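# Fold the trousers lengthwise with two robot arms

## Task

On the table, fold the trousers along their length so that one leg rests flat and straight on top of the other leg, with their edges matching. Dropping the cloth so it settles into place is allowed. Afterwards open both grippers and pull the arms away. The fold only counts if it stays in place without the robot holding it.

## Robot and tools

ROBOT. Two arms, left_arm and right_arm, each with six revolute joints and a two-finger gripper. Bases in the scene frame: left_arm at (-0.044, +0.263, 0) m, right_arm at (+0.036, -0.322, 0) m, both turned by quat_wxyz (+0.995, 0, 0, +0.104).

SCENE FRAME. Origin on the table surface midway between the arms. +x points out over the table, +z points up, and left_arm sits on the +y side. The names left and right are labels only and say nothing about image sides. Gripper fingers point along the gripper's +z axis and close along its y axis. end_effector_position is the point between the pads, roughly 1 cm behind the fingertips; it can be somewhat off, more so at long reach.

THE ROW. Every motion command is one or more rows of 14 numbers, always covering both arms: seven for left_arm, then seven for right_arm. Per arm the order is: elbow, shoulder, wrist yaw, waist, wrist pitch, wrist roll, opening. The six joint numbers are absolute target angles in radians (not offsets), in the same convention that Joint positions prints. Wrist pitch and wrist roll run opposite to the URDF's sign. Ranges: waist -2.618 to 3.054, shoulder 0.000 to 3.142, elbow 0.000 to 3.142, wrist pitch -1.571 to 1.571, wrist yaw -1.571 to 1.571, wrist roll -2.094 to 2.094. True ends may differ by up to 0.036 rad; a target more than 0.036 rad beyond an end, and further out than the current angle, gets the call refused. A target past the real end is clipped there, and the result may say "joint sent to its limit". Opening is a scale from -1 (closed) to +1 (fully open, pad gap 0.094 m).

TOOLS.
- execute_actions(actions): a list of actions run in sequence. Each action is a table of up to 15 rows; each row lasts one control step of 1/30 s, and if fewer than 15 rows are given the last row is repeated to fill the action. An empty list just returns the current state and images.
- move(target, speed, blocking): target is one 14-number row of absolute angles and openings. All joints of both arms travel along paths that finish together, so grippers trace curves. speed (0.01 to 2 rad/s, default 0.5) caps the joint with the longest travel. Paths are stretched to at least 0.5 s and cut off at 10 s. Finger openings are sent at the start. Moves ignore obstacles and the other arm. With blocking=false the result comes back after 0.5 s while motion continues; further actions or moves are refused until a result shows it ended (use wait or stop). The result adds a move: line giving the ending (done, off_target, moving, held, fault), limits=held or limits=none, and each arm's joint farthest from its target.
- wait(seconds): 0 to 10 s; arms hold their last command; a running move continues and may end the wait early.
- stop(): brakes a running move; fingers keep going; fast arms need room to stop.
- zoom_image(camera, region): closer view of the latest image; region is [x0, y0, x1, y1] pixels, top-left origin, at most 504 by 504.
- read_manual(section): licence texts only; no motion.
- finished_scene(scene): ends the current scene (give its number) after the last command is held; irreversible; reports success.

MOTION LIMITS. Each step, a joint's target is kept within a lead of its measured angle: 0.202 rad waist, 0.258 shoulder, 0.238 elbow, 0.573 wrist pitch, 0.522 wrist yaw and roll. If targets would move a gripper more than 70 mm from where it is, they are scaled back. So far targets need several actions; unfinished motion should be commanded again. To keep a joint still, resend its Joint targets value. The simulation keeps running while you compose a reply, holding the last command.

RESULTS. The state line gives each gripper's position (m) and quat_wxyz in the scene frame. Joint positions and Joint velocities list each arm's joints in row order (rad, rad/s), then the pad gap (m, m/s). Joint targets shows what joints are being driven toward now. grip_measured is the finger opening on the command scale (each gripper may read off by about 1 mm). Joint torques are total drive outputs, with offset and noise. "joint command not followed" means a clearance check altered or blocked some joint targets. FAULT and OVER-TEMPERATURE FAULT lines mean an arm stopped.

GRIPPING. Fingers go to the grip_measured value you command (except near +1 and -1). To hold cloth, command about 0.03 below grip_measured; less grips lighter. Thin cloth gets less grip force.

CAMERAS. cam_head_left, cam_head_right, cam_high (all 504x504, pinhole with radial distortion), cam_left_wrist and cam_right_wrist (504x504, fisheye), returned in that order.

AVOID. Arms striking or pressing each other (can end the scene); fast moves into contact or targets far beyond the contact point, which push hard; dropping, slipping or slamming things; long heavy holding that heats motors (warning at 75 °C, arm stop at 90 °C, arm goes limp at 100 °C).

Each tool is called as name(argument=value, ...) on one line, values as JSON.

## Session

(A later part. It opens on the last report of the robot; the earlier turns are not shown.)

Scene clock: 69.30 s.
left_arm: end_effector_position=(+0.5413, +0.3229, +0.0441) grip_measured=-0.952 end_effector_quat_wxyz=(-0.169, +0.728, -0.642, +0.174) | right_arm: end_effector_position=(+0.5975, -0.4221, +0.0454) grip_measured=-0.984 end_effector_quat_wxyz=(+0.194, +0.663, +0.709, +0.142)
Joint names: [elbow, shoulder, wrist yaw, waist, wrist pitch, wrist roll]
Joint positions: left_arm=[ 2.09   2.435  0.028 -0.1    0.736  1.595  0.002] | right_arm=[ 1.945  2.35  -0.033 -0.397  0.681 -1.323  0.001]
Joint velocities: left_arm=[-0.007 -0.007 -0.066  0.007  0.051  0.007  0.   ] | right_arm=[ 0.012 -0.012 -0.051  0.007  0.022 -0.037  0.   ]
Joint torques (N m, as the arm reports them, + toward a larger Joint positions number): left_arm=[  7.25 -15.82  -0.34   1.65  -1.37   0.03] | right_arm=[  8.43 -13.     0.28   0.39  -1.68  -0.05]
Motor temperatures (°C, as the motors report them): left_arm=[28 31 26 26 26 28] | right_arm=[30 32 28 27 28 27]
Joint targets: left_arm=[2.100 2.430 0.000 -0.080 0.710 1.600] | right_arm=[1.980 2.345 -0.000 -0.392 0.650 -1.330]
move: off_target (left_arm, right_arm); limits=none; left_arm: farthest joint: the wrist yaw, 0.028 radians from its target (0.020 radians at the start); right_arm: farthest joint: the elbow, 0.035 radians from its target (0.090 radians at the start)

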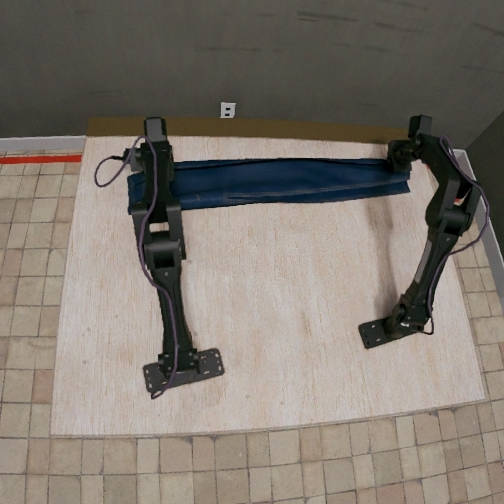

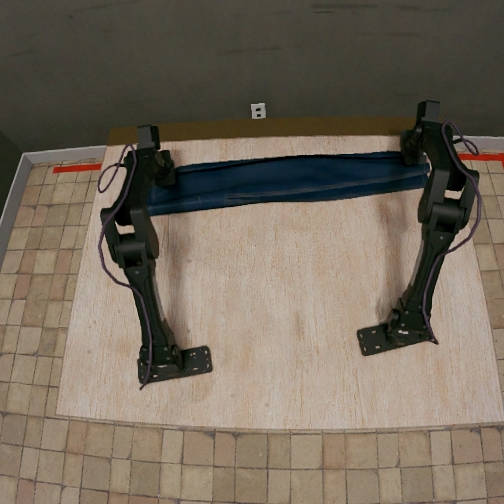

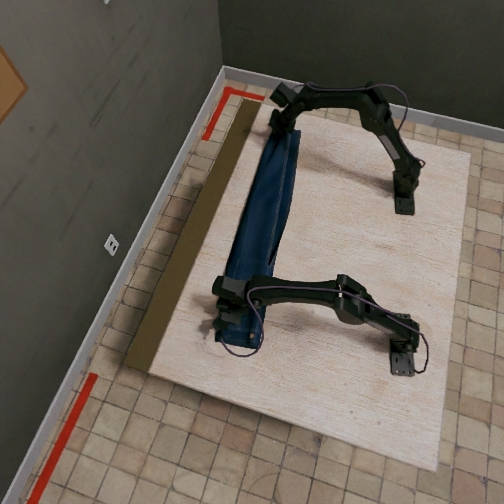

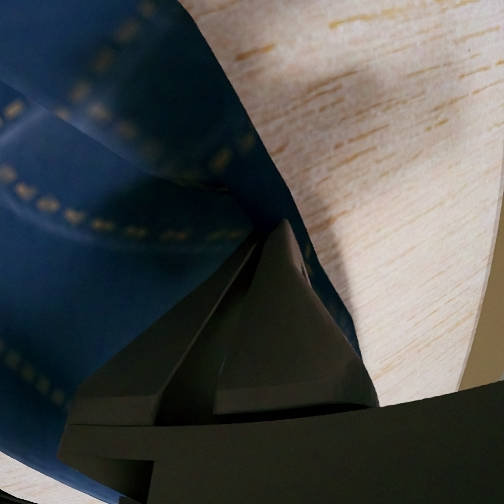

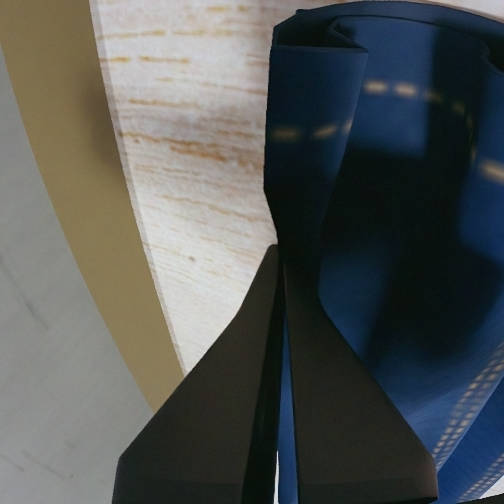

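move(target=[2.1,2.21,0,-0.08,1.24,1.6,-1,1.92,2.16,0,-0.45,1.09,-1.3,-1], speed=0.4)

move(target=[2.1,2.375,0,-0.08,0.97,1.6,-1,1.94,2.30,0,-0.42,0.86,-1.3,-1], speed=0.3)

zoom_image(camera="cam_head_left", region=[110,130,440,250])

Scene clock: 74.93 s.
left_arm: end_effector_position=(+0.4375, +0.3121, +0.1084) grip_measured=-0.952 end_effector_quat_wxyz=(-0.067, +0.748, -0.656, +0.079) | right_arm: end_effector_position=(+0.5091, -0.4257, +0.0871) grip_measured=-0.984 end_effector_quat_wxyz=(+0.094, +0.691, +0.713, +0.073)
Joint names: [elbow, shoulder, wrist yaw, waist, wrist pitch, wrist roll]
Joint positions: left_arm=[ 2.09   2.232  0.025 -0.1    1.222  1.595  0.002] | right_arm=[ 1.932  2.191 -0.027 -0.436  1.074 -1.313  0.001]
Joint velocities: left_arm=[-0.012  0.027 -0.037 -0.002 -0.022 -0.007  0.001] | right_arm=[-0.007 -0.002 -0.022 -0.017 -0.022  0.051 -0.   ]
Joint torques (N m, as the arm reports them, + toward a larger Joint positions number): left_arm=[  6.8  -15.34  -0.3    1.67  -0.44   0.02] | right_arm=[  4.79 -13.6    0.23  -1.26  -0.91   0.13]
Motor temperatures (°C, as the motors report them): left_arm=[28 33 26 26 26 28] | right_arm=[31 34 28 27 28 27]
Joint targets: left_arm=[2.100 2.210 -0.000 -0.080 1.240 1.600] | right_arm=[1.920 2.160 0.000 -0.450 1.090 -1.300]
move: off_target (left_arm, right_arm); limits=none; left_arm: farthest joint: the wrist yaw, 0.025 radians from its target (0.028 radians at the start); right_arm: farthest joint: the shoulder, 0.031 radians from its target (0.190 radians at the start)

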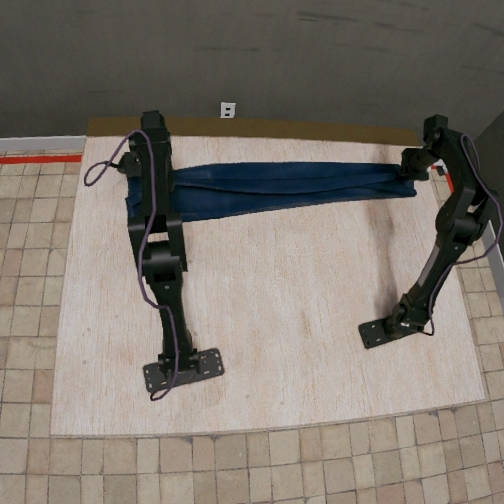

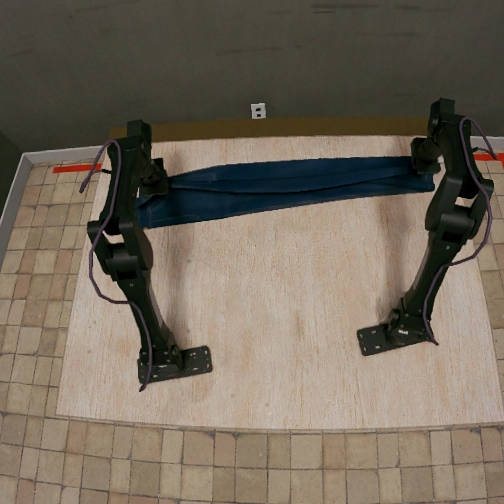

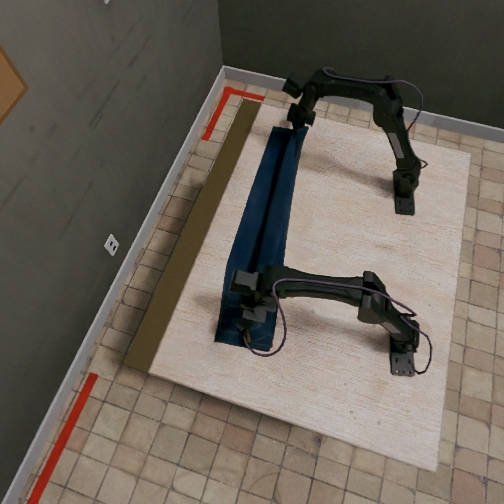

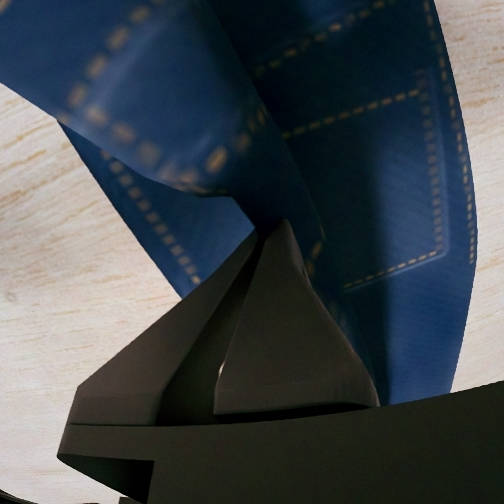

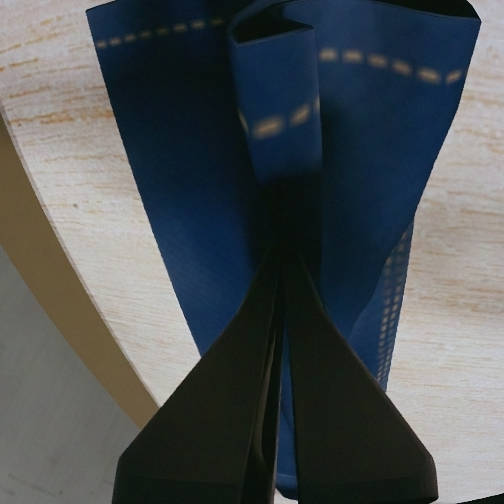

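Scene clock: 76.37 s.
left_arm: end_effector_position=(+0.4870, +0.3172, +0.0503) grip_measured=-0.952 end_effector_quat_wxyz=(-0.097, +0.743, -0.653, +0.107) | right_arm: end_effector_position=(+0.5475, -0.4283, +0.0448) grip_measured=-0.984 end_effector_quat_wxyz=(+0.123, +0.683, +0.714, +0.093)
Joint names: [elbow, shoulder, wrist yaw, waist, wrist pitch, wrist roll]
Joint positions: left_arm=[ 2.09   2.379  0.027 -0.1    0.991  1.595  0.002] | right_arm=[ 1.932  2.304 -0.032 -0.426  0.89  -1.313  0.001]
Joint velocities: left_arm=[-0.002  0.002 -0.037 -0.002  0.051 -0.081  0.001] | right_arm=[-0.012  0.002 -0.037  0.017  0.051  0.051  0.   ]
Joint torques (N m, as the arm reports them, + toward a larger Joint positions number): left_arm=[  7.   -15.11  -0.32   1.66  -0.99   0.03] | right_arm=[  6.3  -12.49   0.27   0.57  -1.47   0.13]
Motor temperatures (°C, as the motors report them): left_arm=[28 33 26 26 26 28] | right_arm=[30 34 28 27 29 27]
Joint targets: left_arm=[2.100 2.375 0.000 -0.080 0.970 1.600] | right_arm=[1.940 2.300 -0.000 -0.420 0.860 -1.300]
move: off_target (left_arm, right_arm); limits=none; left_arm: farthest joint: the wrist yaw, 0.027 radians from its target (0.025 radians at the start); right_arm: farthest joint: the wrist yaw, 0.032 radians from its target (0.027 radians at the start)

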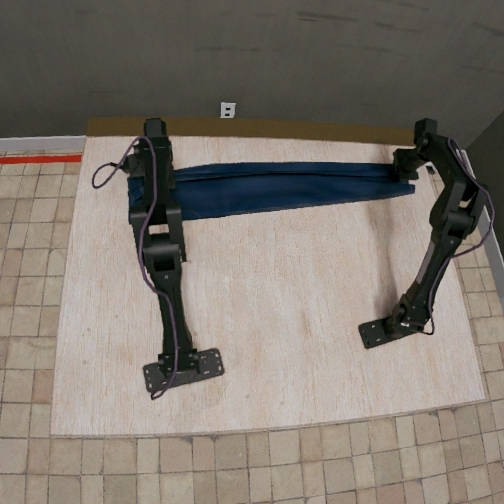

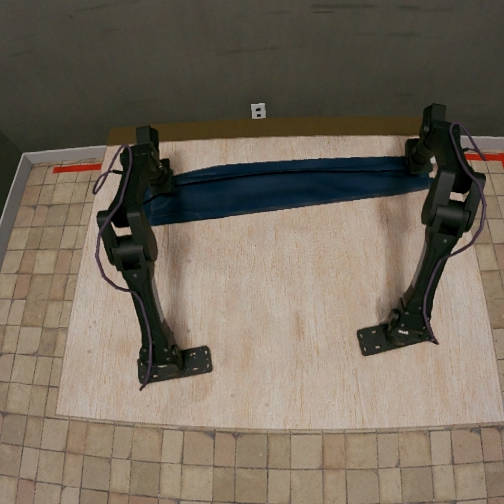

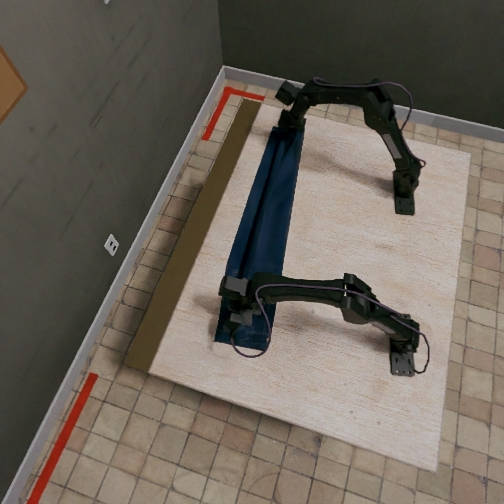

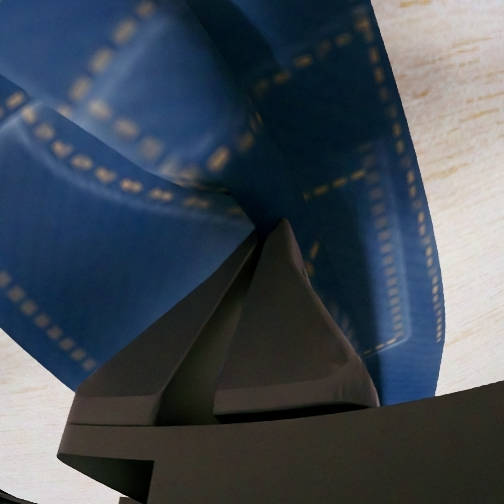

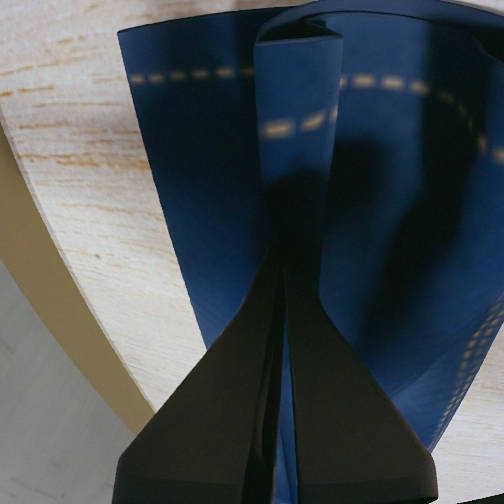

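Region (110, 130, 440, 250) of cam_head_left's 504x504 image, scaled by 1.527, with more detail than that image has; it fills the top 183 rows of this view, and the rest is white.

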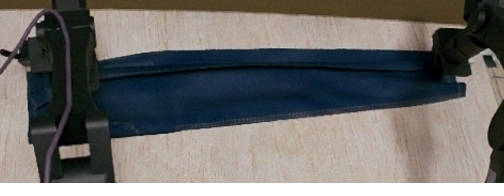

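The inseams line up. Next I release while sweeping forward so the rear fingers unroll the edge.

execute_actions(actions=[[[2.1,2.39,0,-0.08,0.93,1.6,-1,1.94,2.31,0,-0.42,0.82,-1.3,-1]],[[2.1,2.4,0,-0.08,0.87,1.6,-0.4,1.94,2.32,0,-0.42,0.76,-1.3,-0.4]],[[2.1,2.42,0,-0.08,0.75,1.6,-0.1,1.94,2.34,0,-0.41,0.64,-1.3,-0.1]],[[2.1,2.42,0,-0.08,0.6,1.6,-0.1,1.94,2.34,0,-0.4,0.5,-1.3,-0.1]],[[2.1,2.3,0,-0.08,0.6,1.6,-0.1,1.94,2.22,0,-0.4,0.5,-1.3,-0.1]]])

move(target=[1.0,1.0,0,0.5,1.2,0.5,0,1.0,1.0,0,-0.9,1.2,-0.5,0], speed=1)

zoom_image(camera="cam_head_left", region=[110,130,440,250])

zoom_image(camera="cam_high", region=[170,110,350,370])

Scene clock: 82.73 s.
left_arm: end_effector_position=(+0.5703, +0.3343, +0.1408) grip_measured=-0.102 end_effector_quat_wxyz=(-0.268, +0.702, -0.609, +0.254) | right_arm: end_effector_position=(+0.6302, -0.4393, +0.1337) grip_measured=-0.103 end_effector_quat_wxyz=(+0.315, +0.635, +0.676, +0.202)
Joint names: [elbow, shoulder, wrist yaw, waist, wrist pitch, wrist roll]
Joint positions: left_arm=[ 2.085  2.3    0.014 -0.091  0.6    1.599  0.042] | right_arm=[ 1.927  2.227 -0.013 -0.409  0.504 -1.313  0.042]
Joint velocities: left_arm=[-0.002  0.032 -0.022  0.002  0.007  0.007  0.001] | right_arm=[ 0.007 -0.007  0.007  0.012 -0.022  0.007 -0.   ]
Joint torques (N m, as the arm reports them, + toward a larger Joint positions number): left_arm=[  7.92 -15.1   -0.17   0.89  -1.48  -0.01] | right_arm=[  7.16 -12.83   0.09   0.77  -1.89   0.12]
Motor temperatures (°C, as the motors report them): left_arm=[29 35 26 26 27 28] | right_arm=[30 35 28 27 29 27]
Joint targets: left_arm=[2.100 2.300 0.000 -0.080 0.600 1.600] | right_arm=[1.940 2.220 0.000 -0.400 0.500 -1.300]

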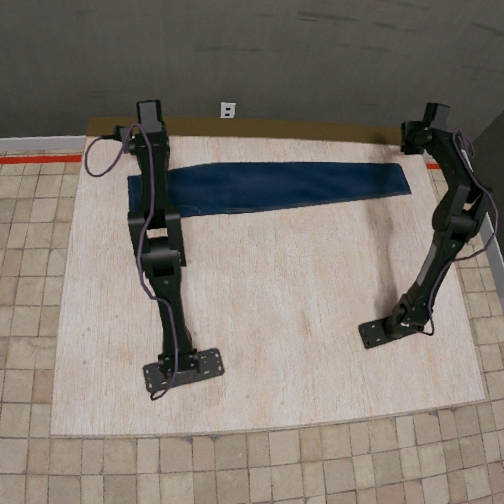

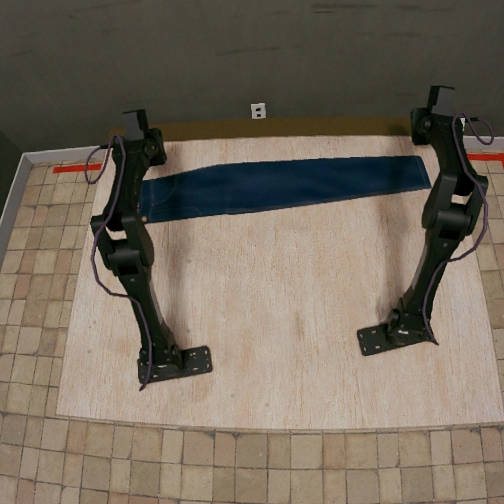

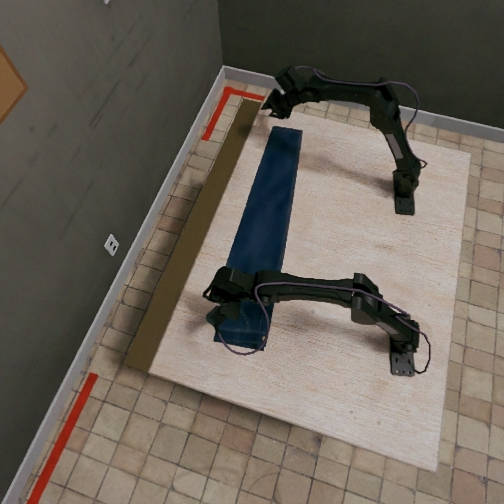

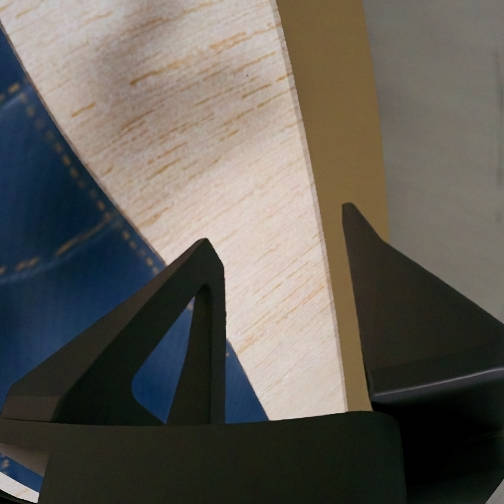

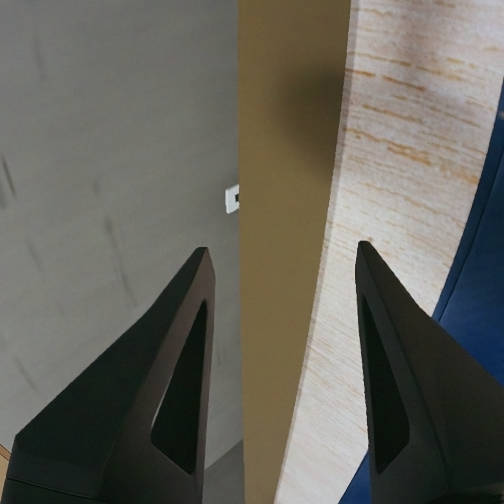

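Scene clock: 84.97 s.
left_arm: end_effector_position=(+0.1243, +0.4032, +0.1717) grip_measured=-0.002 end_effector_quat_wxyz=(+0.189, -0.555, +0.810, +0.014) | right_arm: end_effector_position=(+0.2078, -0.4571, +0.1703) grip_measured=-0.003 end_effector_quat_wxyz=(+0.187, +0.552, +0.813, -0.011)
Joint names: [elbow, shoulder, wrist yaw, waist, wrist pitch, wrist roll]
Joint positions: left_arm=[1.014 1.017 0.008 0.488 1.185 0.508 0.047] | right_arm=[ 1.01   1.019 -0.009 -0.889  1.185 -0.513  0.047]
Joint velocities: left_arm=[-0.012 -0.007 -0.007 -0.002 -0.066  0.051  0.   ] | right_arm=[-0.002 -0.007 -0.066 -0.012  0.022  0.051  0.   ]
Joint torques (N m, as the arm reports them, + toward a larger Joint positions number): left_arm=[ 5.25 -3.28 -0.1   1.08 -0.78 -0.09] | right_arm=[ 4.89 -2.8   0.05 -1.04 -1.17  0.08]
Motor temperatures (°C, as the motors report them): left_arm=[28 34 26 26 27 28] | right_arm=[30 35 28 27 29 27]
Joint targets: left_arm=[1.000 1.000 -0.000 0.500 1.200 0.500] | right_arm=[1.000 1.000 -0.000 -0.900 1.200 -0.500]
move: done; limits=none; left_arm: farthest joint: the shoulder, 0.017 radians from its target (1.300 radians at the start); right_arm: farthest joint: the shoulder, 0.019 radians from its target (1.227 radians at the start)

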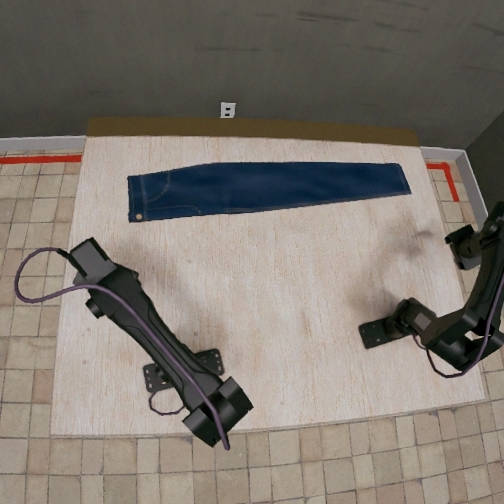

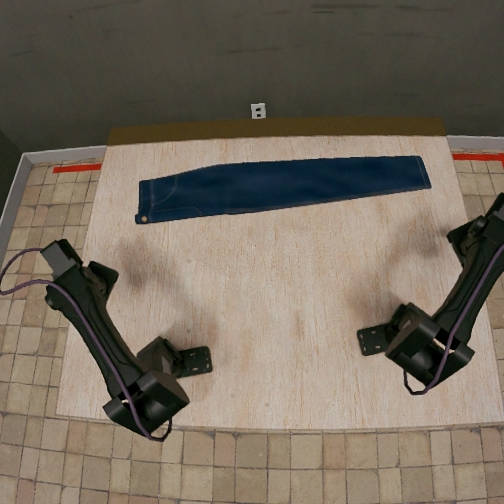

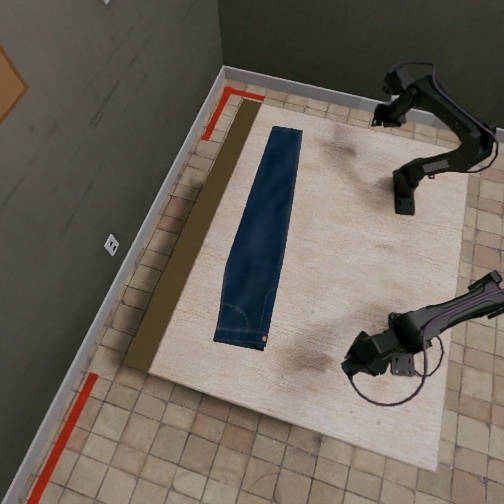

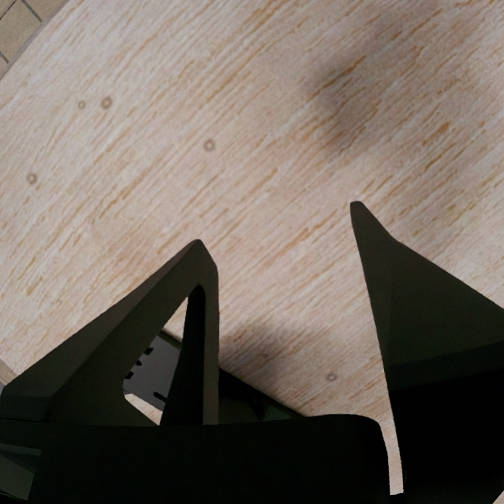

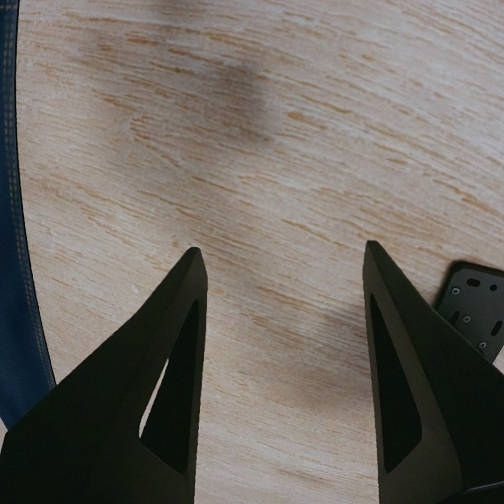

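Region (110, 130, 440, 250) of cam_head_left's 504x504 image, scaled by 1.527, with more detail than that image has; it fills the top 183 rows of this view, and the rest is white.

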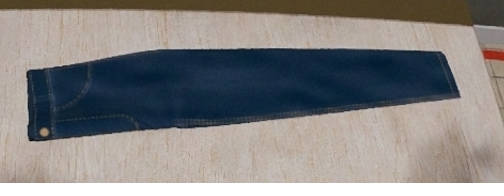

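Region (170, 110, 350, 370) of cam_high's 504x504 image, scaled by 1.938, with more detail than that image has; it fills the left 349 columns of this view, and the rest is white.

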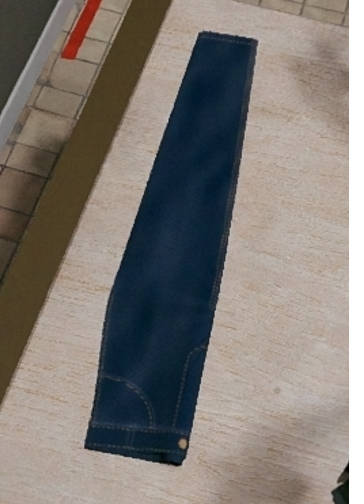

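finished_scene(scene=1)

The scene is finished: the task was done.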